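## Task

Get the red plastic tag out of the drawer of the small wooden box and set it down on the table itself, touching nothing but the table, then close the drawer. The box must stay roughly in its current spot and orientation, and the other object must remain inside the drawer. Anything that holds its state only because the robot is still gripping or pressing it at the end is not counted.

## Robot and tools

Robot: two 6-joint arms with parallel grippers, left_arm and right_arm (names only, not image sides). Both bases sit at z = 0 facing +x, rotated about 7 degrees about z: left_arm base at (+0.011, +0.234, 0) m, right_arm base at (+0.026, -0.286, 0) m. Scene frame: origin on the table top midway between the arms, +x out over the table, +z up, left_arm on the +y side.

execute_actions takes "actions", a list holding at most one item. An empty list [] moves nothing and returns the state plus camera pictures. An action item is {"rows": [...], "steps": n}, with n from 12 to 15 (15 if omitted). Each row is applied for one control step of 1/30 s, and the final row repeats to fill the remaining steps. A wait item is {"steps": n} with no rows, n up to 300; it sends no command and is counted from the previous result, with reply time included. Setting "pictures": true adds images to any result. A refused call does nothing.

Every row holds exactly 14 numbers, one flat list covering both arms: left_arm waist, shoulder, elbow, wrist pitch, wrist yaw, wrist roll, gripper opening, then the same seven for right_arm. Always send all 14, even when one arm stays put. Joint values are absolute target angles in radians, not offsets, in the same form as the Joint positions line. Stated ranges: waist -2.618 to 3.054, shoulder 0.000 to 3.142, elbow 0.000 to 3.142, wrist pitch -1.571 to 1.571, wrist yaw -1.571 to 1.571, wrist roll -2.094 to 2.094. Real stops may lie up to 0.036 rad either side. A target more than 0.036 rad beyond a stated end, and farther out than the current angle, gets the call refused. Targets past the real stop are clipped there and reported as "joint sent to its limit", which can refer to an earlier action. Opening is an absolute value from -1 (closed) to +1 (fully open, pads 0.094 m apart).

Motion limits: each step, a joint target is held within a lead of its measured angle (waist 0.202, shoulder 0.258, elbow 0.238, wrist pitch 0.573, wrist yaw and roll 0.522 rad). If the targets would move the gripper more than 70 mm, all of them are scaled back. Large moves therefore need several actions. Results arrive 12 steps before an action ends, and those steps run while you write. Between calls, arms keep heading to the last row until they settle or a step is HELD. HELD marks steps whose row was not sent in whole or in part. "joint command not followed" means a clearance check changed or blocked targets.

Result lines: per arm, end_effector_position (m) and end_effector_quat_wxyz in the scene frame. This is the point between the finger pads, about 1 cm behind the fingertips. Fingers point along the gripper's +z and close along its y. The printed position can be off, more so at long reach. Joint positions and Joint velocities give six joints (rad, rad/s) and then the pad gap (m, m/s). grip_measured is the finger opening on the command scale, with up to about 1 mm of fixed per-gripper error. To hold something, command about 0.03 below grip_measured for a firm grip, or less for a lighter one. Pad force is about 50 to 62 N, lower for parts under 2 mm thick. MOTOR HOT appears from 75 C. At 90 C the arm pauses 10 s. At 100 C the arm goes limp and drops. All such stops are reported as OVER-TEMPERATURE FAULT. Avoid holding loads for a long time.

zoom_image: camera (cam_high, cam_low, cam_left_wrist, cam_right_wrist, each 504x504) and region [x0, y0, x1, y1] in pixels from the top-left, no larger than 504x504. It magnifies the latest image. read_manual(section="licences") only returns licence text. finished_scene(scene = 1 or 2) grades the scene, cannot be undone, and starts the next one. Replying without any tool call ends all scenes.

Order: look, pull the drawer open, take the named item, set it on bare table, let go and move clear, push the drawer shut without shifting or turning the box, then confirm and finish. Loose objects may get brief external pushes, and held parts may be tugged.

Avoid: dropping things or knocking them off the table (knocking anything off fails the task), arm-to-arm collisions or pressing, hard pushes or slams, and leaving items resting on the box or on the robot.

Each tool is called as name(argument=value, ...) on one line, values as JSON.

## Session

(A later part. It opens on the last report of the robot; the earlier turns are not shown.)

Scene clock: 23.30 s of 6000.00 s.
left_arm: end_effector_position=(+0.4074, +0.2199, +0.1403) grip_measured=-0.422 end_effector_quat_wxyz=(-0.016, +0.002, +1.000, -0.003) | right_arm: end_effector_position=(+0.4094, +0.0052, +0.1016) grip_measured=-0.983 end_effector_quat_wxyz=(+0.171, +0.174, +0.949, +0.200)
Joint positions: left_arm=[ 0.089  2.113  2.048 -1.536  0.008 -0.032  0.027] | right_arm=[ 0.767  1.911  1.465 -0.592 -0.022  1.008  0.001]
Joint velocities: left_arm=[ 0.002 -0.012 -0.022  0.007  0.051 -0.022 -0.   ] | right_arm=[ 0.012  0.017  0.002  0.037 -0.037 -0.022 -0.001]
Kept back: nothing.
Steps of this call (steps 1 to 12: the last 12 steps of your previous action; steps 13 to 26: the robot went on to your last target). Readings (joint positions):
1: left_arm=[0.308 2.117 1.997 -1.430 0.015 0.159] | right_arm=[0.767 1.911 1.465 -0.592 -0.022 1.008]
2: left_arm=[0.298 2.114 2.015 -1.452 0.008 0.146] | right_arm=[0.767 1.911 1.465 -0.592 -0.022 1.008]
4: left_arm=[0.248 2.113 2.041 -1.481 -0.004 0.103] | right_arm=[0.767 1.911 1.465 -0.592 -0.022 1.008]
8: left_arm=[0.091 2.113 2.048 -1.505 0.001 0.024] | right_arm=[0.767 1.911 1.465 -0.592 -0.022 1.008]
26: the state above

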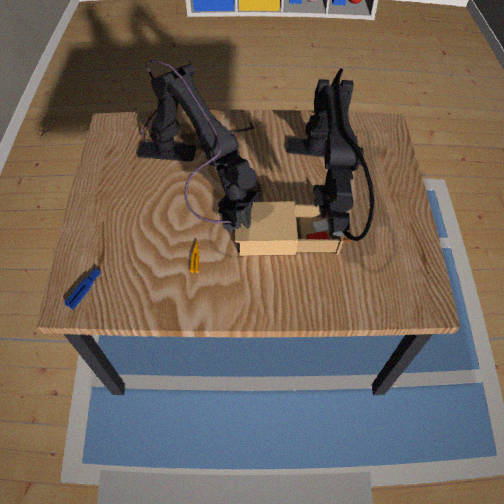

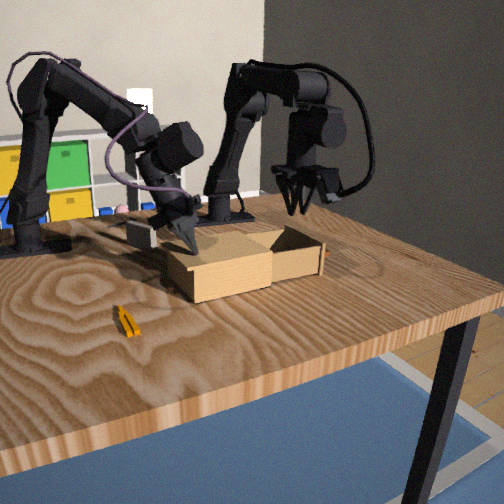

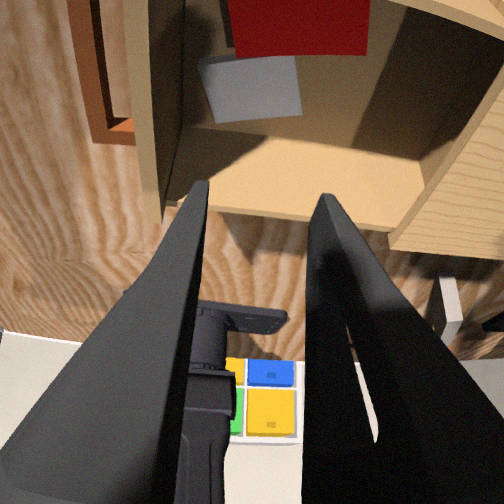

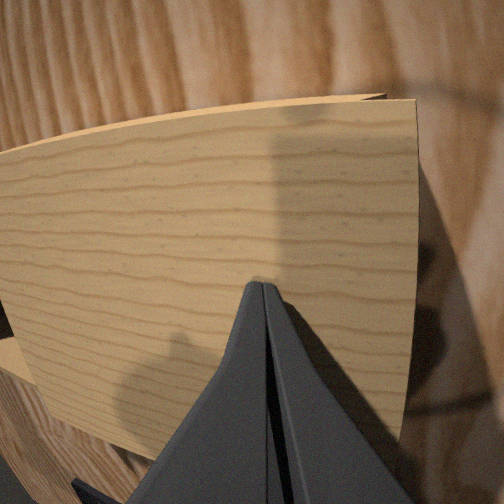

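execute_actions(actions=[{"rows":[[0.085,2.12,2.10,-1.54,0,-0.04,-0.3,0.765,1.96,1.44,-0.66,0,1.0,-1],[0.08,2.15,2.14,-1.53,0,-0.04,-0.2,0.765,1.96,1.44,-0.66,0,1.0,-1],[0.075,2.175,2.18,-1.51,0,-0.05,-0.1,0.765,1.96,1.44,-0.66,0,1.0,-1],[0.07,2.195,2.21,-1.49,0,-0.05,0,0.765,1.96,1.44,-0.66,0,1.0,-1]],"steps":12}])

execute_actions(actions=[{"steps":32}], pictures=true)

Scene clock: 24.03 s of 6000.00 s.
left_arm: end_effector_position=(+0.4073, +0.2199, +0.1403) grip_measured=-0.422 end_effector_quat_wxyz=(-0.016, +0.002, +1.000, -0.003) | right_arm: end_effector_position=(+0.4094, +0.0052, +0.1016) grip_measured=-0.983 end_effector_quat_wxyz=(+0.171, +0.174, +0.949, +0.200)
Joint positions: left_arm=[ 0.089  2.113  2.048 -1.537  0.008 -0.032  0.027] | right_arm=[ 0.767  1.911  1.465 -0.592 -0.022  1.008  0.001]
Joint velocities: left_arm=[ 0.002 -0.002 -0.007  0.051  0.007 -0.007 -0.001] | right_arm=[-0.012 -0.002 -0.002  0.022 -0.022  0.007  0.001]
Kept back: the last 12 steps of this action.
Steps of this call (steps 1 to 22: the robot went on to your last target). Readings (joint positions):
1: left_arm=[0.089 2.113 2.048 -1.536 0.008 -0.032] | right_arm=[0.767 1.911 1.465 -0.592 -0.022 1.008]
2: left_arm=[0.089 2.113 2.048 -1.536 0.008 -0.032] | right_arm=[0.767 1.911 1.465 -0.592 -0.022 1.008]
4: left_arm=[0.089 2.113 2.048 -1.537 0.008 -0.032] | right_arm=[0.767 1.911 1.465 -0.592 -0.022 1.008]
8: left_arm=[0.089 2.113 2.048 -1.537 0.008 -0.032] | right_arm=[0.767 1.911 1.465 -0.592 -0.022 1.008]
22: the state above

Scene clock: 25.10 s of 6000.00 s.
left_arm: end_effector_position=(+0.4407, +0.2133, +0.1375) grip_measured=-0.002 end_effector_quat_wxyz=(+0.018, +0.003, +1.000, -0.005) | right_arm: end_effector_position=(+0.4094, +0.0052, +0.1016) grip_measured=-0.983 end_effector_quat_wxyz=(+0.171, +0.174, +0.949, +0.200)
Joint positions: left_arm=[ 0.077  2.199  2.173 -1.509  0.008 -0.042  0.047] | right_arm=[ 0.767  1.911  1.465 -0.592 -0.022  1.008  0.001]
Joint velocities: left_arm=[ 0.007  0.007  0.002 -0.037  0.022  0.022 -0.001] | right_arm=[ 0.002 -0.012  0.012 -0.081  0.007  0.066  0.   ]
Kept back: nothing.
Steps of this call (steps 1 to 12: the last 12 steps of your previous action; steps 13 to 30: the robot went on to your last target; steps 31 to 32: nothing new was sent). Readings (joint positions):
1: left_arm=[0.089 2.114 2.051 -1.538 0.008 -0.032] | right_arm=[0.767 1.911 1.465 -0.592 -0.022 1.008]
2: left_arm=[0.089 2.121 2.065 -1.543 0.008 -0.032] | right_arm=[0.767 1.911 1.465 -0.592 -0.022 1.008]
4: left_arm=[0.088 2.154 2.125 -1.543 0.008 -0.036] | right_arm=[0.767 1.911 1.465 -0.592 -0.022 1.008]
8: left_arm=[0.079 2.192 2.173 -1.510 0.008 -0.040] | right_arm=[0.767 1.911 1.465 -0.592 -0.022 1.008]
32: the state above
All arms were judged still, so your last target was given up. Only a new action makes them travel on or press farther. Fingers that are still opening or closing keep moving.

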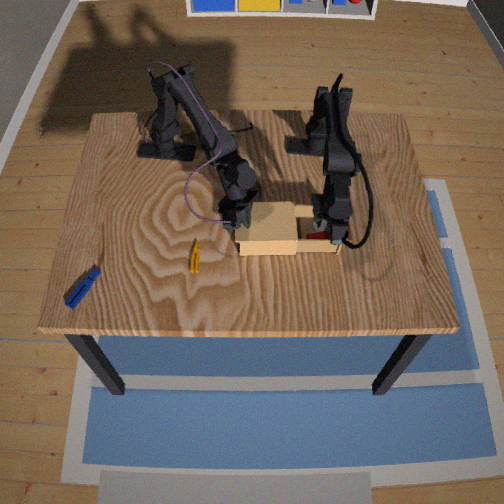

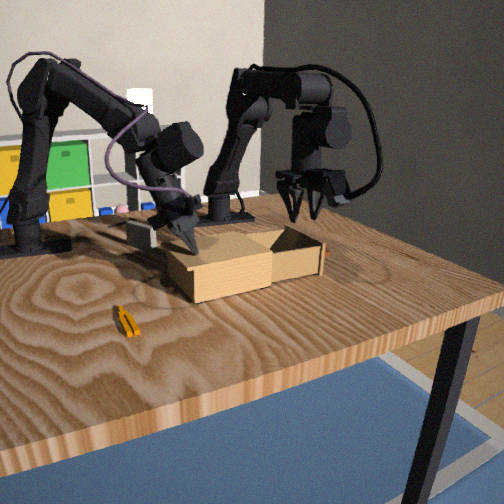

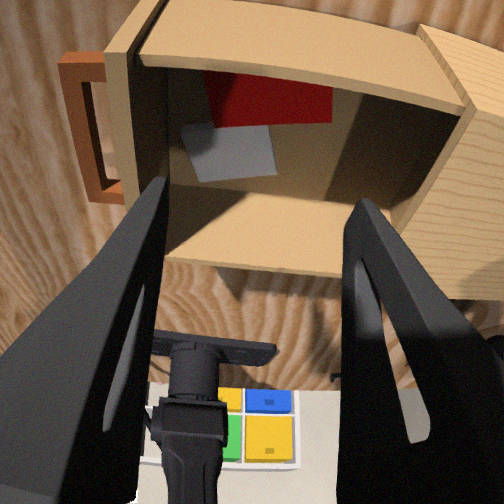

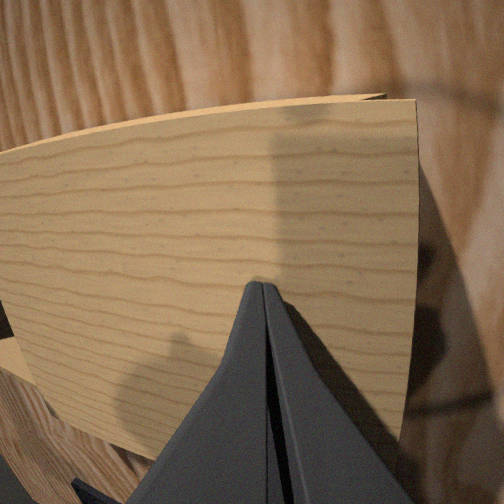

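execute_actions(actions=[{"rows":[[0.075,2.14,2.08,-1.43,0,-0.05,0.15,0.765,1.96,1.44,-0.66,0,1.0,-1],[0.075,2.08,1.97,-1.33,0,-0.05,0.3,0.765,1.96,1.44,-0.66,0,1.0,-1],[0.075,2.02,1.86,-1.23,0,-0.05,0.45,0.765,1.96,1.44,-0.66,0,1.0,-1],[0.075,1.96,1.74,-1.12,0,-0.05,0.6,0.765,1.96,1.44,-0.66,0,1.0,-1],[0.075,1.90,1.62,-1.02,0,-0.05,0.7,0.765,1.96,1.44,-0.66,0,1.0,-1],[0.075,1.85,1.52,-0.92,0,-0.05,0.75,0.765,1.96,1.44,-0.66,0,1.0,-1],[0.075,1.86,1.46,-0.85,0,-0.05,0.75,0.765,1.96,1.44,-0.66,0,1.0,-1]],"steps":15}])

execute_actions(actions=[{"steps":26}], pictures=true)

Scene clock: 27.47 s of 6000.00 s.
left_arm: end_effector_position=(+0.4344, +0.2136, +0.1269) grip_measured=+0.376 end_effector_quat_wxyz=(+0.027, +0.003, +1.000, -0.005) | right_arm: end_effector_position=(+0.4094, +0.0052, +0.1016) grip_measured=-0.983 end_effector_quat_wxyz=(+0.171, +0.174, +0.949, +0.200)
Joint positions: left_arm=[ 0.077  2.133  2.023 -1.407  0.008 -0.042  0.065] | right_arm=[ 0.767  1.911  1.465 -0.592 -0.022  1.008  0.001]
Joint velocities: left_arm=[ 0.007 -1.16  -2.518  1.487  0.022 -0.037  0.144] | right_arm=[-0.002  0.012  0.007 -0.037  0.066 -0.037 -0.   ]
Steps of this call (steps 1 to 68: nothing new was sent; steps 69 to 71: the first 3 steps of this action). Readings (joint positions):
69: left_arm=[0.077 2.193 2.156 -1.494 0.008 -0.042] | right_arm=[0.767 1.911 1.465 -0.592 -0.022 1.008]
70: left_arm=[0.077 2.169 2.103 -1.456 0.008 -0.042] | right_arm=[0.767 1.911 1.465 -0.592 -0.022 1.008]
71: the state above

Scene clock: 28.33 s of 6000.00 s.
left_arm: end_effector_position=(+0.4290, +0.2138, +0.0929) grip_measured=+0.748 end_effector_quat_wxyz=(+0.145, +0.003, +0.989, -0.009) | right_arm: end_effector_position=(+0.4094, +0.0052, +0.1016) grip_measured=-0.983 end_effector_quat_wxyz=(+0.171, +0.174, +0.949, +0.200)
Joint positions: left_arm=[ 0.075  1.872  1.473 -0.88   0.005 -0.045  0.082] | right_arm=[ 0.767  1.911  1.465 -0.592 -0.022  1.008  0.001]
Joint velocities: left_arm=[ 0.007 -0.007  0.002  0.007 -0.051 -0.022 -0.001] | right_arm=[-0.002  0.017 -0.002  0.022 -0.022 -0.037  0.   ]
Kept back: nothing.
Steps of this call (steps 1 to 12: the last 12 steps of your previous action; steps 13 to 26: the robot went on to your last target). Readings (joint positions):
1: left_arm=[0.077 2.089 1.933 -1.354 0.008 -0.042] | right_arm=[0.767 1.911 1.465 -0.592 -0.022 1.008]
2: left_arm=[0.077 2.041 1.841 -1.296 0.008 -0.042] | right_arm=[0.767 1.911 1.465 -0.592 -0.022 1.008]
4: left_arm=[0.077 1.942 1.661 -1.164 0.008 -0.042] | right_arm=[0.767 1.911 1.465 -0.592 -0.022 1.008]
8: left_arm=[0.077 1.875 1.483 -1.018 0.008 -0.042] | right_arm=[0.767 1.911 1.465 -0.592 -0.022 1.008]
26: the state above

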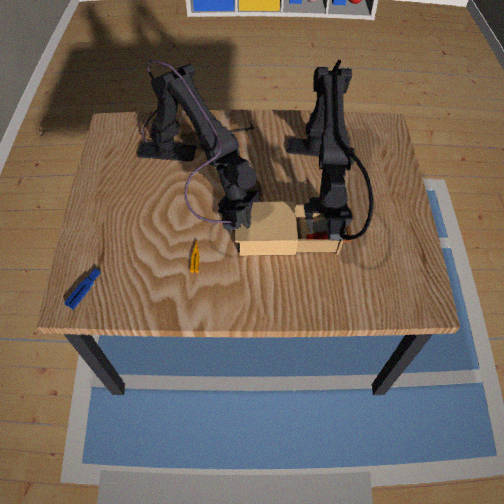

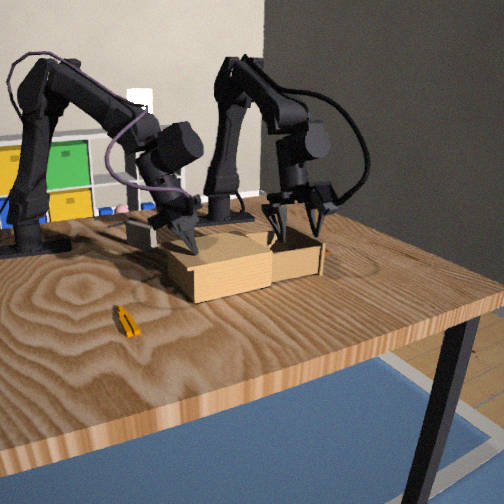

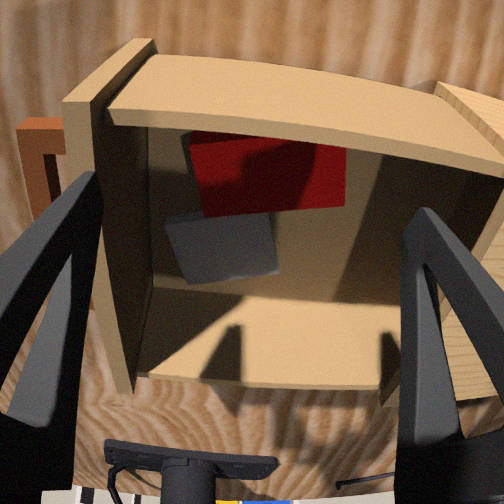

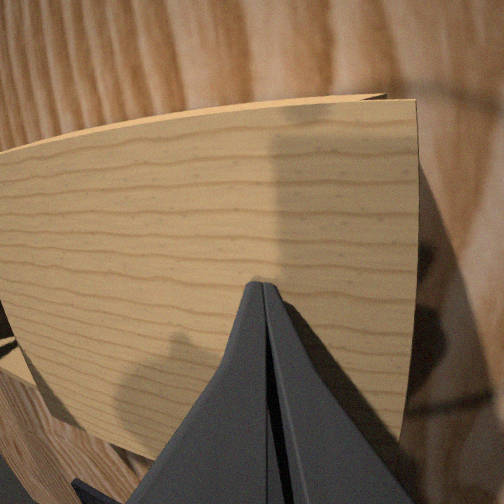

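execute_actions(actions=[{"rows":[[0.065,1.86,1.45,-0.83,0,-0.06,0.65,0.765,1.96,1.44,-0.66,0,1.0,-1],[0.055,1.86,1.43,-0.81,0,-0.065,0.55,0.765,1.96,1.44,-0.66,0,1.0,-1],[0.05,1.865,1.41,-0.78,0,-0.07,0.5,0.765,1.96,1.44,-0.66,0,1.0,-1],[0.05,1.87,1.39,-0.75,0,-0.07,0.5,0.765,1.96,1.44,-0.66,0,1.0,-1],[0.05,1.88,1.36,-0.72,0,-0.07,0.5,0.765,1.96,1.44,-0.66,0,1.0,-1],[0.05,1.89,1.34,-0.69,0,-0.07,0.5,0.765,1.96,1.44,-0.66,0,1.0,-1],[0.05,1.895,1.32,-0.66,0,-0.07,0.5,0.765,1.96,1.44,-0.66,0,1.0,-1]],"steps":15}])

execute_actions(actions=[{"steps":26}], pictures=true)

Scene clock: 29.23 s of 6000.00 s.
left_arm: end_effector_position=(+0.4303, +0.2126, +0.0889) grip_measured=+0.529 end_effector_quat_wxyz=(+0.150, +0.001, +0.989, -0.010) | right_arm: end_effector_position=(+0.4094, +0.0052, +0.1016) grip_measured=-0.983 end_effector_quat_wxyz=(+0.171, +0.174, +0.949, +0.200)
Joint positions: left_arm=[ 0.072  1.872  1.454 -0.852  0.004 -0.051  0.072] | right_arm=[ 0.767  1.911  1.465 -0.592 -0.022  1.008  0.001]
Joint velocities: left_arm=[-0.081  0.007 -0.364  0.374 -0.037 -0.007 -0.054] | right_arm=[-0.002  0.002  0.007 -0.007 -0.037  0.022 -0.001]
Steps of this call (steps 1 to 24: the robot went on to your last target; steps 25 to 27: the first 3 steps of this action). Readings (joint positions):
25: left_arm=[0.075 1.872 1.471 -0.875 0.005 -0.046] | right_arm=[0.767 1.911 1.465 -0.592 -0.022 1.008]
26: left_arm=[0.074 1.872 1.465 -0.866 0.004 -0.048] | right_arm=[0.767 1.911 1.465 -0.592 -0.022 1.008]
27: the state above

Scene clock: 30.10 s of 6000.00 s.
left_arm: end_effector_position=(+0.4271, +0.2050, +0.0458) grip_measured=+0.502 end_effector_quat_wxyz=(+0.148, +0.004, +0.989, -0.013) | right_arm: end_effector_position=(+0.4094, +0.0052, +0.1016) grip_measured=-0.983 end_effector_quat_wxyz=(+0.171, +0.174, +0.949, +0.200)
Joint positions: left_arm=[ 0.054  1.906  1.323 -0.689  0.005 -0.063  0.071] | right_arm=[ 0.767  1.911  1.465 -0.592 -0.022  1.008  0.001]
Joint velocities: left_arm=[ 0.007  0.012  0.012  0.022  0.022 -0.037 -0.001] | right_arm=[-0.002 -0.002  0.002  0.022  0.007 -0.007 -0.001]
Kept back: nothing.
Steps of this call (steps 1 to 12: the last 12 steps of your previous action; steps 13 to 26: the robot went on to your last target). Readings (joint positions):
1: left_arm=[0.069 1.872 1.438 -0.834 0.004 -0.053] | right_arm=[0.767 1.911 1.465 -0.592 -0.022 1.008]
2: left_arm=[0.064 1.872 1.417 -0.814 0.004 -0.055] | right_arm=[0.767 1.911 1.465 -0.592 -0.022 1.008]
4: left_arm=[0.058 1.875 1.371 -0.773 0.004 -0.058] | right_arm=[0.767 1.911 1.465 -0.592 -0.022 1.008]
8: left_arm=[0.056 1.902 1.325 -0.734 0.004 -0.061] | right_arm=[0.767 1.911 1.465 -0.592 -0.022 1.008]
26: the state above

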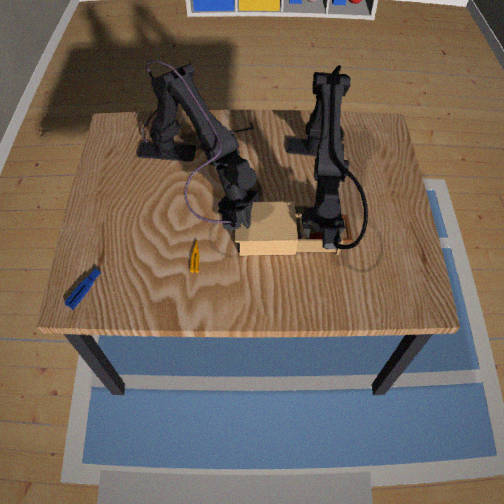

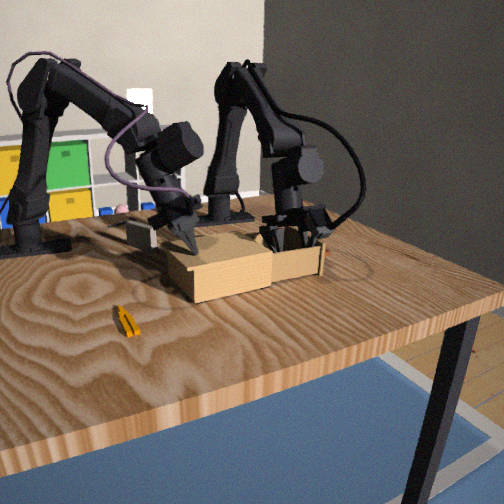

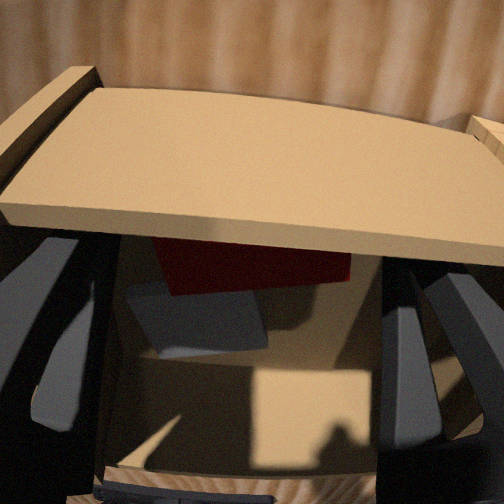

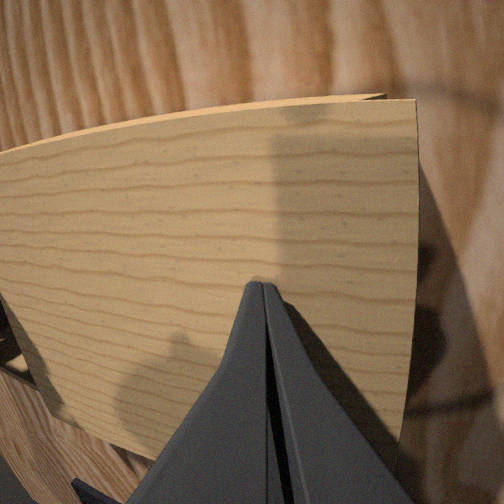

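execute_actions(actions=[{"rows":[[0.05,1.895,1.30,-0.63,0,-0.07,0.5,0.765,1.96,1.44,-0.66,0,1.0,-1],[0.05,1.893,1.28,-0.60,0,-0.07,0.5,0.765,1.96,1.44,-0.66,0,1.0,-1],[0.05,1.89,1.26,-0.57,0,-0.07,0.5,0.765,1.96,1.44,-0.66,0,1.0,-1],[0.05,1.888,1.24,-0.54,0,-0.07,0.5,0.765,1.96,1.44,-0.66,0,1.0,-1],[0.05,1.886,1.22,-0.51,0,-0.07,0.5,0.765,1.96,1.44,-0.66,0,1.0,-1],[0.05,1.885,1.20,-0.48,0,-0.07,0.5,0.765,1.96,1.44,-0.66,0,1.0,-1]],"steps":14}])

execute_actions(actions=[{"steps":26}], pictures=true)

Scene clock: 32.00 s of 6000.00 s.
left_arm: end_effector_position=(+0.4284, +0.2049, +0.0444) grip_measured=+0.502 end_effector_quat_wxyz=(+0.153, +0.004, +0.988, -0.013) | right_arm: end_effector_position=(+0.4094, +0.0052, +0.1016) grip_measured=-0.983 end_effector_quat_wxyz=(+0.171, +0.174, +0.949, +0.200)
Joint positions: left_arm=[ 0.054  1.906  1.315 -0.672  0.005 -0.063  0.071] | right_arm=[ 0.767  1.911  1.465 -0.592 -0.022  1.008  0.001]
Joint velocities: left_arm=[ 0.007  0.002 -0.227  0.403  0.007  0.037 -0.001] | right_arm=[-0.007  0.022 -0.012 -0.007 -0.066 -0.022  0.   ]
Steps of this call (steps 1 to 15: the robot went on to your last target; steps 16 to 55: nothing new was sent; steps 56 to 57: the first 2 steps of this action). Readings (joint positions):
56: left_arm=[0.054 1.906 1.321 -0.684 0.005 -0.063] | right_arm=[0.767 1.911 1.465 -0.592 -0.022 1.008]
57: the state above

Scene clock: 32.87 s of 6000.00 s.
left_arm: end_effector_position=(+0.4309, +0.1986, +0.0256) grip_measured=+0.502 end_effector_quat_wxyz=(+0.179, +0.009, +0.984, -0.021) | right_arm: end_effector_position=(+0.4094, +0.0052, +0.1016) grip_measured=-0.983 end_effector_quat_wxyz=(+0.171, +0.174, +0.949, +0.200)
Joint positions: left_arm=[ 0.043  1.906  1.214 -0.517  0.015 -0.067  0.071] | right_arm=[ 0.767  1.911  1.465 -0.592 -0.022  1.008  0.001]
Joint velocities: left_arm=[-0.007  0.027 -0.007  0.007 -0.037 -0.022 -0.   ] | right_arm=[ 0.007 -0.027 -0.002  0.022 -0.022 -0.037  0.   ]
Kept back: nothing.
Steps of this call (steps 1 to 12: the last 12 steps of your previous action; steps 13 to 26: the robot went on to your last target). Readings (joint positions):
1: left_arm=[0.054 1.906 1.304 -0.654 0.005 -0.063] | right_arm=[0.767 1.911 1.465 -0.592 -0.022 1.008]
2: left_arm=[0.053 1.906 1.289 -0.634 0.008 -0.064] | right_arm=[0.767 1.911 1.465 -0.592 -0.022 1.008]
4: left_arm=[0.048 1.906 1.257 -0.586 0.011 -0.065] | right_arm=[0.767 1.911 1.465 -0.592 -0.022 1.008]
8: left_arm=[0.043 1.906 1.214 -0.537 0.015 -0.066] | right_arm=[0.767 1.911 1.465 -0.592 -0.022 1.008]
26: the state above

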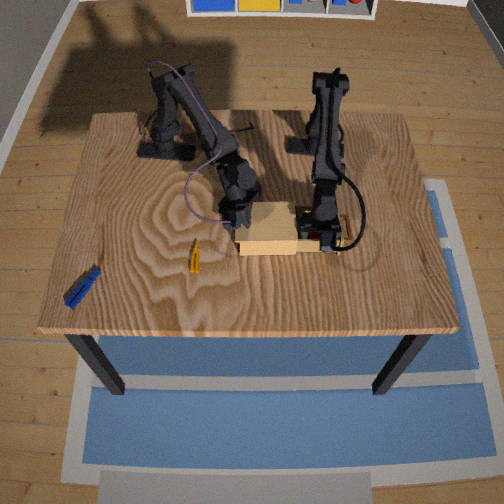

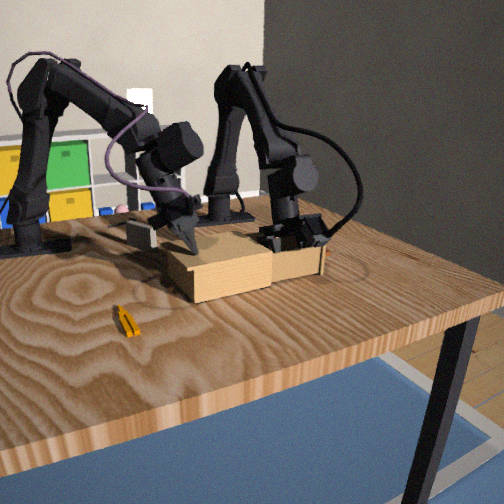

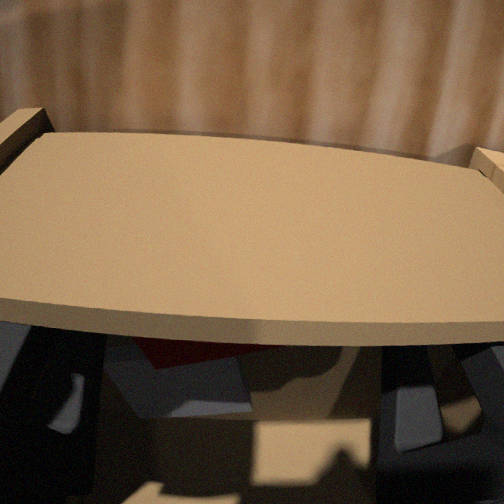

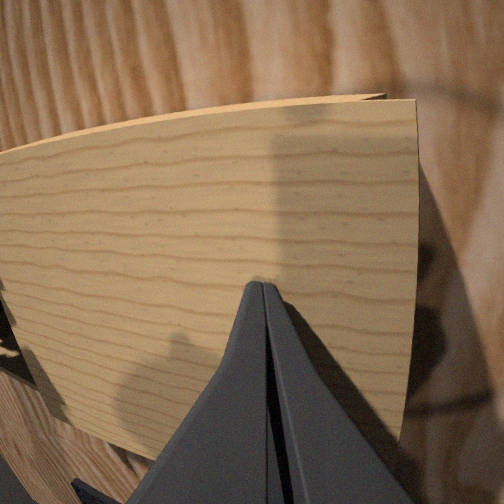

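execute_actions(actions=[{"rows":[[0.045,1.89,1.20,-0.48,0,-0.07,0.42,0.765,1.96,1.44,-0.66,0,1.0,-1],[0.045,1.90,1.195,-0.48,0,-0.07,0.36,0.765,1.96,1.44,-0.66,0,1.0,-1],[0.045,1.905,1.19,-0.48,0,-0.07,0.34,0.765,1.96,1.44,-0.66,0,1.0,-1],[0.045,1.905,1.185,-0.48,0,-0.07,0.34,0.765,1.96,1.44,-0.66,0,1.0,-1],[0.045,1.905,1.185,-0.48,0,-0.07,0.34,0.765,1.96,1.44,-0.66,0,1.0,-1],[0.045,1.905,1.185,-0.48,0,-0.07,0.25,0.765,1.96,1.44,-0.66,0,1.0,-1],[0.045,1.905,1.185,-0.48,0,-0.07,0.15,0.765,1.96,1.44,-0.66,0,1.0,-1],[0.045,1.905,1.185,-0.48,0,-0.07,0.05,0.765,1.96,1.44,-0.66,0,1.0,-1],[0.045,1.905,1.185,-0.48,0,-0.07,-0.05,0.765,1.96,1.44,-0.66,0,1.0,-1],[0.045,1.905,1.185,-0.48,0,-0.07,-0.15,0.765,1.96,1.44,-0.66,0,1.0,-1]],"steps":15}])

execute_actions(actions=[{"steps":24}], pictures=true)

Scene clock: 34.33 s of 6000.00 s.
left_arm: end_effector_position=(+0.4308, +0.1990, +0.0252) grip_measured=+0.355 end_effector_quat_wxyz=(+0.179, +0.008, +0.984, -0.020) | right_arm: end_effector_position=(+0.4094, +0.0052, +0.1016) grip_measured=-0.983 end_effector_quat_wxyz=(+0.171, +0.174, +0.949, +0.200)
Joint positions: left_arm=[ 0.043  1.906  1.212 -0.515  0.013 -0.067  0.064] | right_arm=[ 0.767  1.911  1.465 -0.592 -0.022  1.008  0.001]
Joint velocities: left_arm=[ 0.002  0.002 -0.105  0.051  0.007 -0.022 -0.026] | right_arm=[-0.017 -0.007  0.002  0.066 -0.051 -0.066 -0.001]
Steps of this call (steps 1 to 15: the robot went on to your last target; steps 16 to 41: nothing new was sent; steps 42 to 44: the first 3 steps of this action). Readings (joint positions):
42: left_arm=[0.043 1.906 1.214 -0.517 0.014 -0.067] | right_arm=[0.767 1.911 1.465 -0.592 -0.022 1.008]
43: left_arm=[0.043 1.906 1.214 -0.517 0.013 -0.067] | right_arm=[0.767 1.911 1.465 -0.592 -0.022 1.008]
44: the state above

Scene clock: 35.13 s of 6000.00 s.
left_arm: end_effector_position=(+0.4315, +0.1997, +0.0242) grip_measured=-0.148 end_effector_quat_wxyz=(+0.182, +0.008, +0.983, -0.017) | right_arm: end_effector_position=(+0.4094, +0.0052, +0.1016) grip_measured=-0.983 end_effector_quat_wxyz=(+0.171, +0.174, +0.949, +0.200)
Joint positions: left_arm=[ 0.043  1.906  1.206 -0.502  0.008 -0.067  0.04 ] | right_arm=[ 0.767  1.911  1.465 -0.592 -0.022  1.008  0.001]
Joint velocities: left_arm=[ 0.002 -0.007 -0.007  0.051  0.11  -0.139 -0.   ] | right_arm=[-0.007  0.007 -0.002 -0.022 -0.037 -0.007 -0.   ]
Kept back: nothing.
Steps of this call (steps 1 to 12: the last 12 steps of your previous action; steps 13 to 24: the robot went on to your last target). Readings (joint positions):
1: left_arm=[0.043 1.906 1.209 -0.512 0.013 -0.067] | right_arm=[0.767 1.911 1.465 -0.592 -0.022 1.008]
2: left_arm=[0.043 1.906 1.206 -0.507 0.012 -0.067] | right_arm=[0.767 1.911 1.465 -0.592 -0.022 1.008]
4: left_arm=[0.043 1.906 1.206 -0.503 0.010 -0.067] | right_arm=[0.767 1.911 1.465 -0.592 -0.022 1.008]
8: left_arm=[0.043 1.906 1.206 -0.502 0.009 -0.067] | right_arm=[0.767 1.911 1.465 -0.592 -0.022 1.008]
24: the state above

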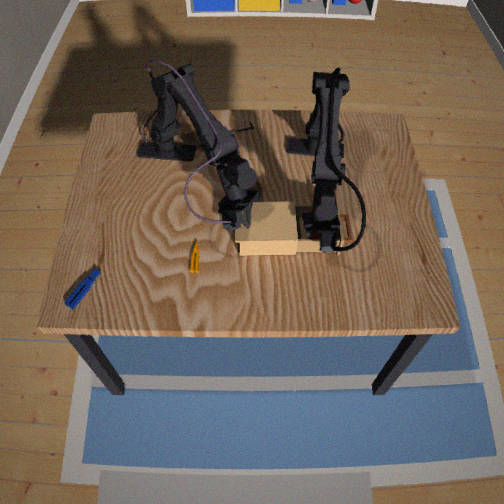

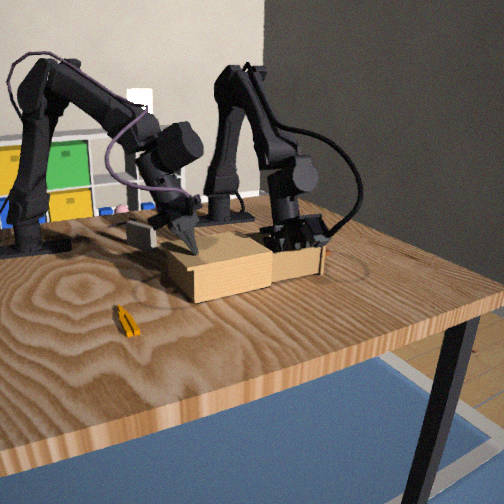

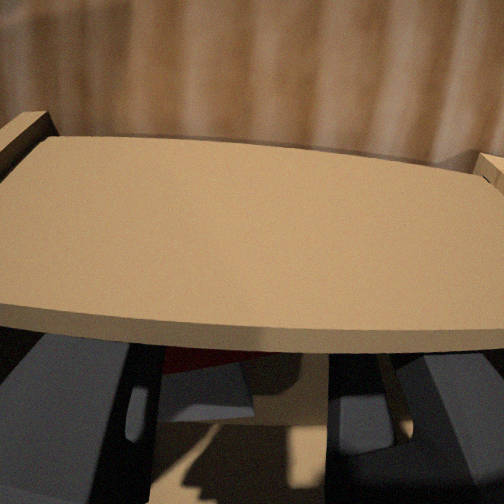

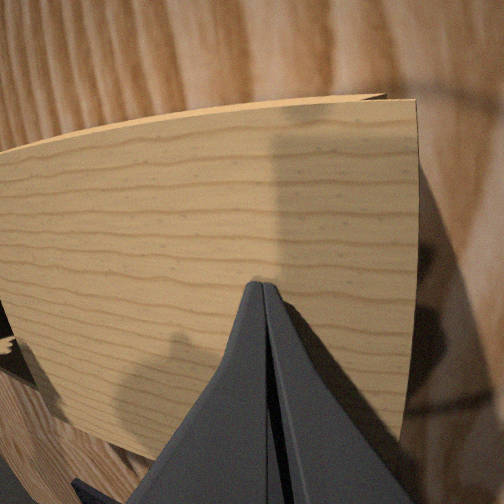

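execute_actions(actions=[{"rows":[[0.05,1.905,1.185,-0.48,0,-0.07,0.05,0.765,1.96,1.44,-0.66,0,1.0,-1],[0.05,1.905,1.185,-0.48,0,-0.07,0.25,0.765,1.96,1.44,-0.66,0,1.0,-1],[0.05,1.905,1.185,-0.48,0,-0.07,0.38,0.765,1.96,1.44,-0.66,0,1.0,-1],[0.05,1.905,1.185,-0.48,0,-0.07,0.38,0.765,1.96,1.44,-0.66,0,1.0,-1],[0.05,1.905,1.185,-0.48,0,-0.07,0.38,0.765,1.96,1.44,-0.66,0,1.0,-1],[0.05,1.915,1.18,-0.48,0,-0.07,0.38,0.765,1.96,1.44,-0.66,0,1.0,-1],[0.05,1.925,1.175,-0.48,0,-0.07,0.38,0.765,1.96,1.44,-0.66,0,1.0,-1],[0.05,1.935,1.17,-0.485,0,-0.07,0.38,0.765,1.96,1.44,-0.66,0,1.0,-1],[0.05,1.945,1.165,-0.49,0,-0.07,0.38,0.765,1.96,1.44,-0.66,0,1.0,-1]],"steps":15}])

execute_actions(actions=[{"steps":24}], pictures=true)

Scene clock: 36.33 s of 6000.00 s.
left_arm: end_effector_position=(+0.4315, +0.1997, +0.0242) grip_measured=+0.308 end_effector_quat_wxyz=(+0.182, +0.008, +0.983, -0.018) | right_arm: end_effector_position=(+0.4094, +0.0052, +0.1016) grip_measured=-0.983 end_effector_quat_wxyz=(+0.171, +0.174, +0.949, +0.200)
Joint positions: left_arm=[ 0.043  1.906  1.206 -0.502  0.008 -0.067  0.061] | right_arm=[ 0.767  1.911  1.465 -0.592 -0.022  1.008  0.001]
Joint velocities: left_arm=[ 0.022 -0.012 -0.017  0.007 -0.037  0.007  0.14 ] | right_arm=[-0.002 -0.002  0.017 -0.022  0.007  0.066  0.002]
Steps of this call (steps 1 to 15: the robot went on to your last target; steps 16 to 33: nothing new was sent; steps 34 to 36: the first 3 steps of this action). Readings (joint positions):
34: left_arm=[0.043 1.906 1.206 -0.502 0.008 -0.067] | right_arm=[0.767 1.911 1.465 -0.592 -0.022 1.008]
35: left_arm=[0.043 1.906 1.206 -0.502 0.008 -0.067] | right_arm=[0.767 1.911 1.465 -0.592 -0.022 1.008]
36: the state above

Scene clock: 37.13 s of 6000.00 s.
left_arm: end_effector_position=(+0.4308, +0.1998, +0.0227) grip_measured=+0.378 end_effector_quat_wxyz=(+0.182, +0.007, +0.983, -0.018) | right_arm: end_effector_position=(+0.4094, +0.0052, +0.1016) grip_measured=-0.983 end_effector_quat_wxyz=(+0.171, +0.174, +0.949, +0.200)
Joint positions: left_arm=[ 0.043  1.906  1.199 -0.496  0.008 -0.068  0.065] | right_arm=[ 0.767  1.911  1.465 -0.592 -0.022  1.008  0.001]
Joint velocities: left_arm=[-0.007 -0.032 -0.007  0.022 -0.037  0.007 -0.   ] | right_arm=[ 0.007 -0.007  0.012 -0.007 -0.037  0.037 -0.   ]
Kept back: nothing.
Steps of this call (steps 1 to 12: the last 12 steps of your previous action; steps 13 to 15: the robot went on to your last target; steps 16 to 24: nothing new was sent). Readings (joint positions):
1: left_arm=[0.043 1.906 1.206 -0.502 0.008 -0.068] | right_arm=[0.767 1.911 1.465 -0.592 -0.022 1.008]
2: left_arm=[0.043 1.906 1.206 -0.502 0.008 -0.068] | right_arm=[0.767 1.911 1.465 -0.592 -0.022 1.008]
4: left_arm=[0.043 1.906 1.203 -0.501 0.008 -0.068] | right_arm=[0.767 1.911 1.465 -0.592 -0.022 1.008]
8: left_arm=[0.043 1.906 1.199 -0.496 0.008 -0.068] | right_arm=[0.767 1.911 1.465 -0.592 -0.022 1.008]
24: the state above
All arms were judged still, so your last target was given up. Only a new action makes them travel on or press farther. Fingers that are still opening or closing keep moving.

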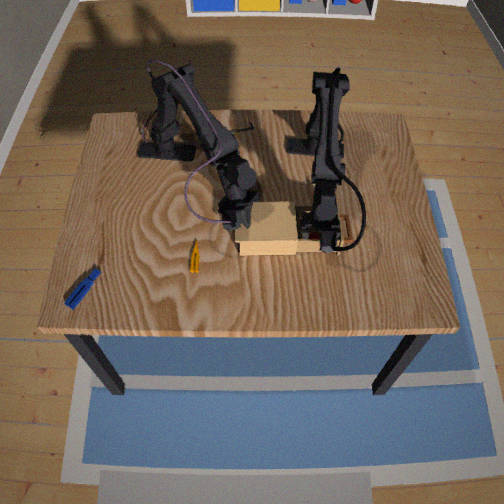

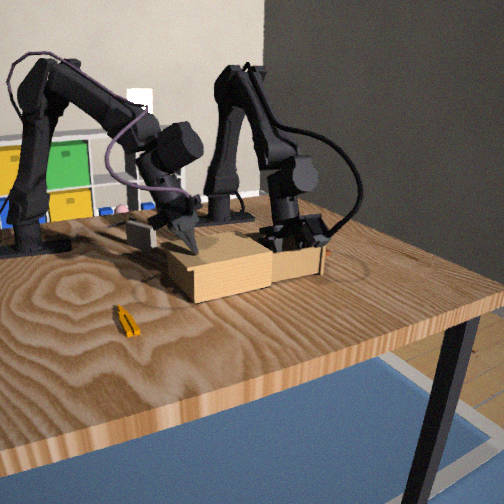

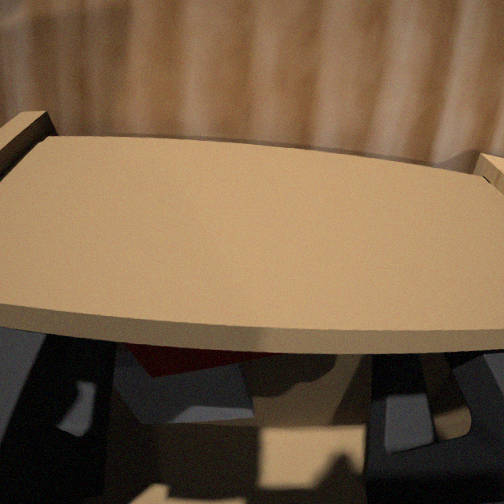

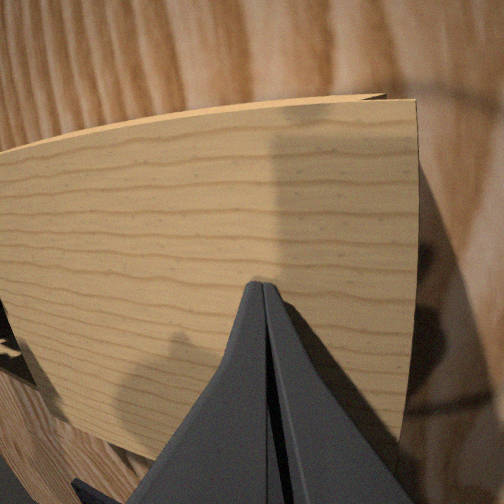

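execute_actions(actions=[{"rows":[[0.05,1.93,1.17,-0.49,0,-0.07,0.33,0.765,1.96,1.44,-0.66,0,1.0,-1],[0.05,1.93,1.17,-0.49,0,-0.07,0.28,0.765,1.96,1.44,-0.66,0,1.0,-1],[0.05,1.93,1.17,-0.49,0,-0.07,0.23,0.765,1.96,1.44,-0.66,0,1.0,-1],[0.05,1.93,1.17,-0.49,0,-0.07,0.18,0.765,1.96,1.44,-0.66,0,1.0,-1],[0.05,1.93,1.17,-0.49,0,-0.07,0.13,0.765,1.96,1.44,-0.66,0,1.0,-1],[0.05,1.93,1.17,-0.49,0,-0.07,0.08,0.765,1.96,1.44,-0.66,0,1.0,-1],[0.05,1.93,1.17,-0.49,0,-0.07,0.03,0.765,1.96,1.44,-0.66,0,1.0,-1],[0.05,1.93,1.17,-0.49,0,-0.07,-0.02,0.765,1.96,1.44,-0.66,0,1.0,-1],[0.05,1.93,1.17,-0.49,0,-0.07,-0.07,0.765,1.96,1.44,-0.66,0,1.0,-1],[0.05,1.93,1.17,-0.49,0,-0.07,-0.12,0.765,1.96,1.44,-0.66,0,1.0,-1]],"steps":13}])

execute_actions(actions=[{"steps":22}], pictures=true)

Scene clock: 39.70 s of 6000.00 s.
left_arm: end_effector_position=(+0.4309, +0.1998, +0.0228) grip_measured=+0.348 end_effector_quat_wxyz=(+0.183, +0.007, +0.983, -0.018) | right_arm: end_effector_position=(+0.4094, +0.0052, +0.1016) grip_measured=-0.983 end_effector_quat_wxyz=(+0.171, +0.174, +0.949, +0.200)
Joint positions: left_arm=[ 0.043  1.906  1.199 -0.495  0.008 -0.068  0.063] | right_arm=[ 0.767  1.911  1.465 -0.592 -0.022  1.008  0.001]
Joint velocities: left_arm=[-0.002  0.017 -0.022 -0.022 -0.051 -0.007 -0.031] | right_arm=[-0.012 -0.012 -0.002  0.095 -0.022 -0.051 -0.   ]
Steps of this call (steps 1 to 76: nothing new was sent; step 77: the first step of this action). Readings (joint positions):
77: the state above

Scene clock: 40.43 s of 6000.00 s.
left_arm: end_effector_position=(+0.4313, +0.2000, +0.0229) grip_measured=-0.117 end_effector_quat_wxyz=(+0.184, +0.006, +0.983, -0.017) | right_arm: end_effector_position=(+0.4094, +0.0052, +0.1016) grip_measured=-0.983 end_effector_quat_wxyz=(+0.171, +0.174, +0.949, +0.200)
Joint positions: left_arm=[ 0.043  1.906  1.199 -0.493  0.006 -0.07   0.041] | right_arm=[ 0.767  1.911  1.465 -0.592 -0.022  1.008  0.001]
Joint velocities: left_arm=[-0.007 -0.007  0.027  0.051 -0.095 -0.007 -0.   ] | right_arm=[ 0.007  0.002  0.012 -0.066 -0.051 -0.081  0.   ]
Kept back: nothing.
Steps of this call (steps 1 to 12: the last 12 steps of your previous action; steps 13 to 15: the robot went on to your last target; steps 16 to 22: nothing new was sent). Readings (joint positions):
1: left_arm=[0.043 1.906 1.199 -0.495 0.008 -0.069] | right_arm=[0.767 1.911 1.465 -0.592 -0.022 1.008]
2: left_arm=[0.043 1.906 1.199 -0.494 0.007 -0.069] | right_arm=[0.767 1.911 1.465 -0.592 -0.022 1.008]
4: left_arm=[0.043 1.906 1.199 -0.494 0.007 -0.069] | right_arm=[0.767 1.911 1.465 -0.592 -0.022 1.008]
8: left_arm=[0.043 1.906 1.199 -0.493 0.006 -0.070] | right_arm=[0.767 1.911 1.465 -0.592 -0.022 1.008]
22: the state above
All arms were judged still, so your last target was given up. Only a new action makes them travel on or press farther. Fingers that are still opening or closing keep moving.

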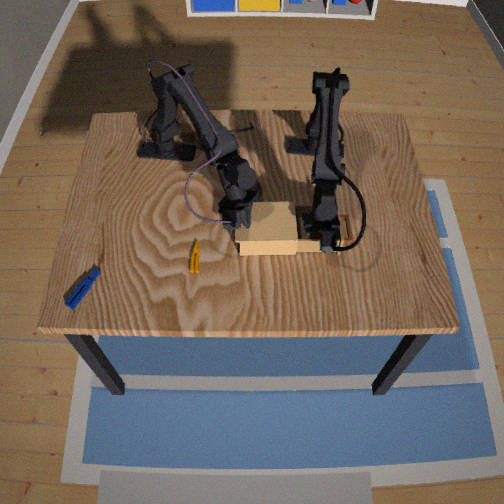

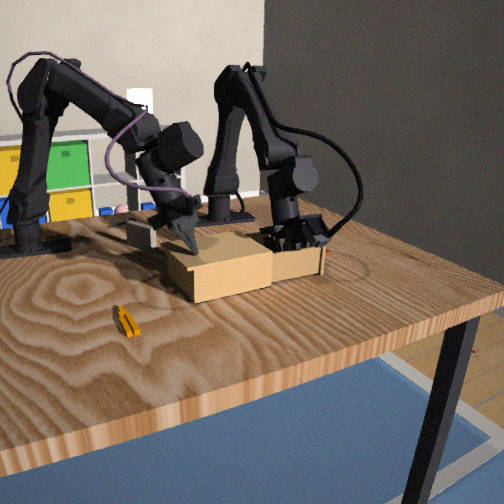

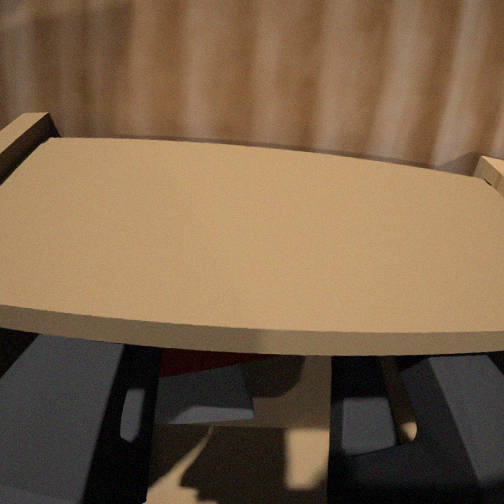

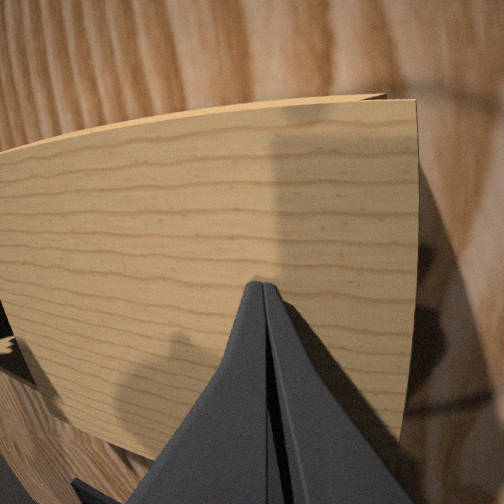

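execute_actions(actions=[{"rows":[[0.05,1.90,1.20,-0.50,0,-0.07,0.0,0.765,1.96,1.44,-0.66,0,1.0,-1],[0.05,1.89,1.23,-0.54,0,-0.07,0.1,0.765,1.96,1.44,-0.66,0,1.0,-1],[0.05,1.885,1.27,-0.59,0,-0.07,0.2,0.765,1.96,1.44,-0.66,0,1.0,-1],[0.05,1.88,1.31,-0.65,0,-0.07,0.3,0.765,1.96,1.44,-0.66,0,1.0,-1],[0.05,1.875,1.36,-0.72,0,-0.07,0.35,0.765,1.96,1.44,-0.66,0,1.0,-1],[0.05,1.87,1.41,-0.79,0,-0.07,0.42,0.765,1.96,1.44,-0.66,0,1.0,-1],[0.05,1.87,1.46,-0.85,0,-0.07,0.42,0.765,1.96,1.44,-0.66,0,1.0,-1],[0.053,1.89,1.52,-0.92,0,-0.07,0.42,0.765,1.96,1.44,-0.66,0,1.0,-1],[0.055,1.92,1.57,-0.98,0,-0.07,0.42,0.765,1.96,1.44,-0.66,0,1.0,-1],[0.055,1.95,1.62,-1.04,0,-0.07,0.42,0.765,1.96,1.44,-0.66,0,1.0,-1],[0.055,1.98,1.67,-1.10,0,-0.07,0.42,0.765,1.96,1.44,-0.66,0,1.0,-1],[0.055,2.01,1.72,-1.15,0,-0.07,0.42,0.765,1.96,1.44,-0.66,0,1.0,-1],[0.055,2.04,1.76,-1.20,0,-0.07,0.42,0.765,1.96,1.44,-0.66,0,1.0,-1]],"steps":15}])

execute_actions(actions=[{"steps":22}])

execute_actions(actions=[{"rows":[[0.055,2.045,1.74,-1.18,0,-0.07,0.42,0.765,1.96,1.44,-0.66,0,1.0,-1],[0.055,2.05,1.72,-1.15,0,-0.07,0.42,0.765,1.96,1.44,-0.66,0,1.0,-1],[0.055,2.055,1.69,-1.12,0,-0.07,0.42,0.765,1.96,1.44,-0.66,0,1.0,-1],[0.055,2.06,1.66,-1.08,0,-0.07,0.42,0.765,1.96,1.44,-0.66,0,1.0,-1],[0.055,2.07,1.63,-1.05,0,-0.07,0.42,0.765,1.96,1.44,-0.66,0,1.0,-1],[0.055,2.075,1.60,-1.01,0,-0.07,0.42,0.765,1.96,1.44,-0.66,0,1.0,-1],[0.055,2.085,1.575,-0.975,0,-0.07,0.42,0.765,1.96,1.44,-0.66,0,1.0,-1]],"steps":15}])

execute_actions(actions=[{"steps":26}], pictures=true)

Scene clock: 43.30 s of 6000.00 s.
left_arm: end_effector_position=(+0.4312, +0.2000, +0.0252) grip_measured=+0.152 end_effector_quat_wxyz=(+0.181, +0.006, +0.983, -0.017) | right_arm: end_effector_position=(+0.4094, +0.0052, +0.1016) grip_measured=-0.983 end_effector_quat_wxyz=(+0.171, +0.174, +0.949, +0.200)
Joint positions: left_arm=[ 0.043  1.905  1.21  -0.51   0.006 -0.07   0.054] | right_arm=[ 0.767  1.911  1.465 -0.592 -0.022  1.008  0.001]
Joint velocities: left_arm=[-0.002 -0.027  0.335 -0.608  0.022  0.022  0.092] | right_arm=[-0.002  0.012 -0.012 -0.11  -0.007 -0.037 -0.001]
Steps of this call (steps 1 to 83: nothing new was sent; steps 84 to 86: the first 3 steps of this action). Readings (joint positions):
84: left_arm=[0.043 1.906 1.199 -0.493 0.006 -0.070] | right_arm=[0.767 1.911 1.465 -0.592 -0.022 1.008]
85: left_arm=[0.043 1.905 1.201 -0.496 0.006 -0.070] | right_arm=[0.767 1.911 1.465 -0.592 -0.022 1.008]
86: the state above

Scene clock: 44.03 s of 6000.00 s.
left_arm: end_effector_position=(+0.4221, +0.2008, +0.0862) grip_measured=+0.418 end_effector_quat_wxyz=(+0.039, +0.005, +0.999, -0.006) | right_arm: end_effector_position=(+0.4094, +0.0052, +0.1016) grip_measured=-0.983 end_effector_quat_wxyz=(+0.171, +0.174, +0.949, +0.200)
Joint positions: left_arm=[ 0.043  2.05   1.735 -1.176  0.006 -0.071  0.067] | right_arm=[ 0.767  1.911  1.465 -0.592 -0.022  1.008  0.001]
Joint velocities: left_arm=[-0.022 -0.002 -0.032 -0.066 -0.037 -0.007 -0.001] | right_arm=[ 0.017 -0.002 -0.002 -0.022  0.022 -0.007 -0.   ]
Kept back: nothing.
Steps of this call (steps 1 to 12: the last 12 steps of your previous action; steps 13 to 22: the robot went on to your last target). Readings (joint positions):
1: left_arm=[0.043 1.905 1.226 -0.538 0.006 -0.070] | right_arm=[0.767 1.911 1.465 -0.592 -0.022 1.008]
2: left_arm=[0.043 1.905 1.252 -0.580 0.006 -0.070] | right_arm=[0.767 1.911 1.465 -0.592 -0.022 1.008]
4: left_arm=[0.043 1.905 1.331 -0.678 0.006 -0.070] | right_arm=[0.767 1.911 1.465 -0.592 -0.022 1.008]
8: left_arm=[0.043 1.927 1.552 -0.900 0.006 -0.071] | right_arm=[0.767 1.911 1.465 -0.592 -0.022 1.008]
22: the state above

Scene clock: 44.13 s of 6000.00 s.
left_arm: end_effector_position=(+0.4221, +0.2008, +0.0848) grip_measured=+0.418 end_effector_quat_wxyz=(+0.039, +0.005, +0.999, -0.006) | right_arm: end_effector_position=(+0.4094, +0.0052, +0.1016) grip_measured=-0.983 end_effector_quat_wxyz=(+0.171, +0.174, +0.949, +0.200)
Joint positions: left_arm=[ 0.043  2.05   1.729 -1.17   0.006 -0.071  0.067] | right_arm=[ 0.767  1.911  1.465 -0.592 -0.022  1.008  0.001]
Joint velocities: left_arm=[ 0.012 -0.017 -0.232  0.256 -0.095  0.007  0.001] | right_arm=[-0.002 -0.002  0.002  0.007  0.081 -0.037  0.   ]
Steps of this call (steps 1 to 3: the first 3 steps of this action). Readings (joint positions):
1: left_arm=[0.043 2.050 1.735 -1.177 0.006 -0.071] | right_arm=[0.767 1.911 1.465 -0.592 -0.022 1.008]
2: left_arm=[0.043 2.050 1.735 -1.177 0.006 -0.071] | right_arm=[0.767 1.911 1.465 -0.592 -0.022 1.008]
3: the state above

Scene clock: 45.00 s of 6000.00 s.
left_arm: end_effector_position=(+0.4217, +0.2061, +0.0362) grip_measured=+0.418 end_effector_quat_wxyz=(+0.036, +0.003, +0.999, +0.002) | right_arm: end_effector_position=(+0.4094, +0.0052, +0.1016) grip_measured=-0.983 end_effector_quat_wxyz=(+0.171, +0.174, +0.949, +0.200)
Joint positions: left_arm=[ 0.05   2.087  1.589 -1.001 -0.009 -0.069  0.067] | right_arm=[ 0.767  1.911  1.465 -0.592 -0.022  1.008  0.001]
Joint velocities: left_arm=[ 0.002  0.002 -0.012 -0.051  0.007  0.007 -0.001] | right_arm=[ 0.012 -0.027 -0.017  0.066 -0.051 -0.095  0.002]
Kept back: nothing.
Steps of this call (steps 1 to 12: the last 12 steps of your previous action; steps 13 to 26: the robot went on to your last target). Readings (joint positions):
1: left_arm=[0.043 2.050 1.717 -1.156 0.006 -0.071] | right_arm=[0.767 1.911 1.465 -0.592 -0.022 1.008]
2: left_arm=[0.043 2.050 1.697 -1.135 0.006 -0.071] | right_arm=[0.767 1.911 1.465 -0.592 -0.022 1.008]
4: left_arm=[0.043 2.055 1.641 -1.089 0.006 -0.071] | right_arm=[0.767 1.911 1.465 -0.592 -0.022 1.008]
8: left_arm=[0.044 2.088 1.589 -1.047 -0.018 -0.069] | right_arm=[0.767 1.911 1.465 -0.592 -0.022 1.008]
26: the state above

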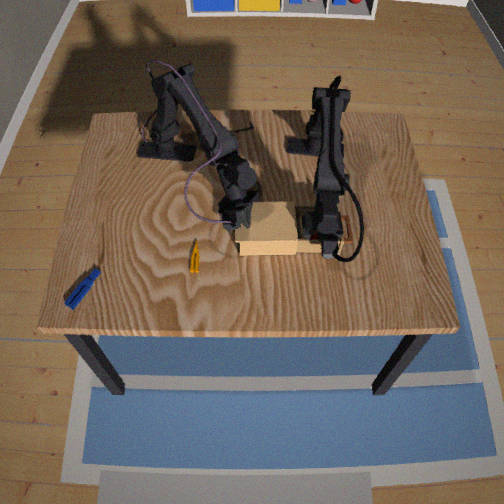

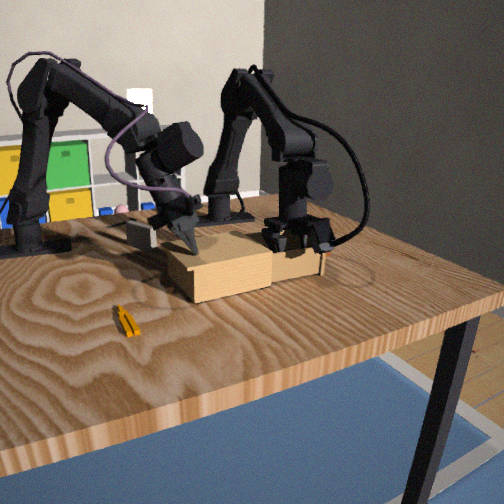

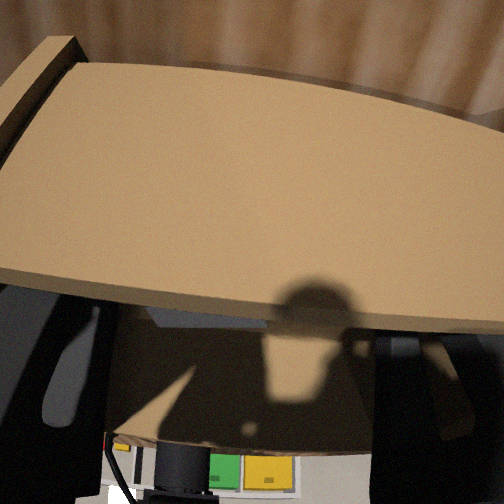

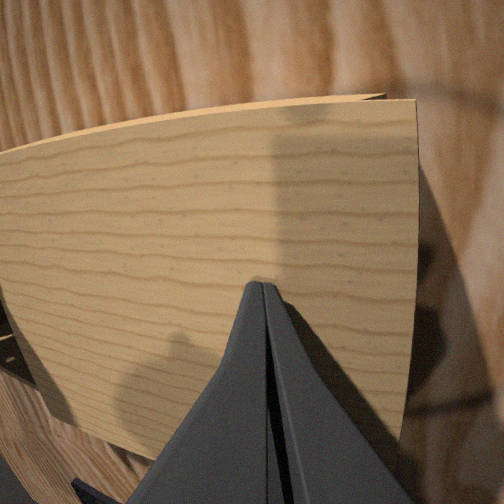

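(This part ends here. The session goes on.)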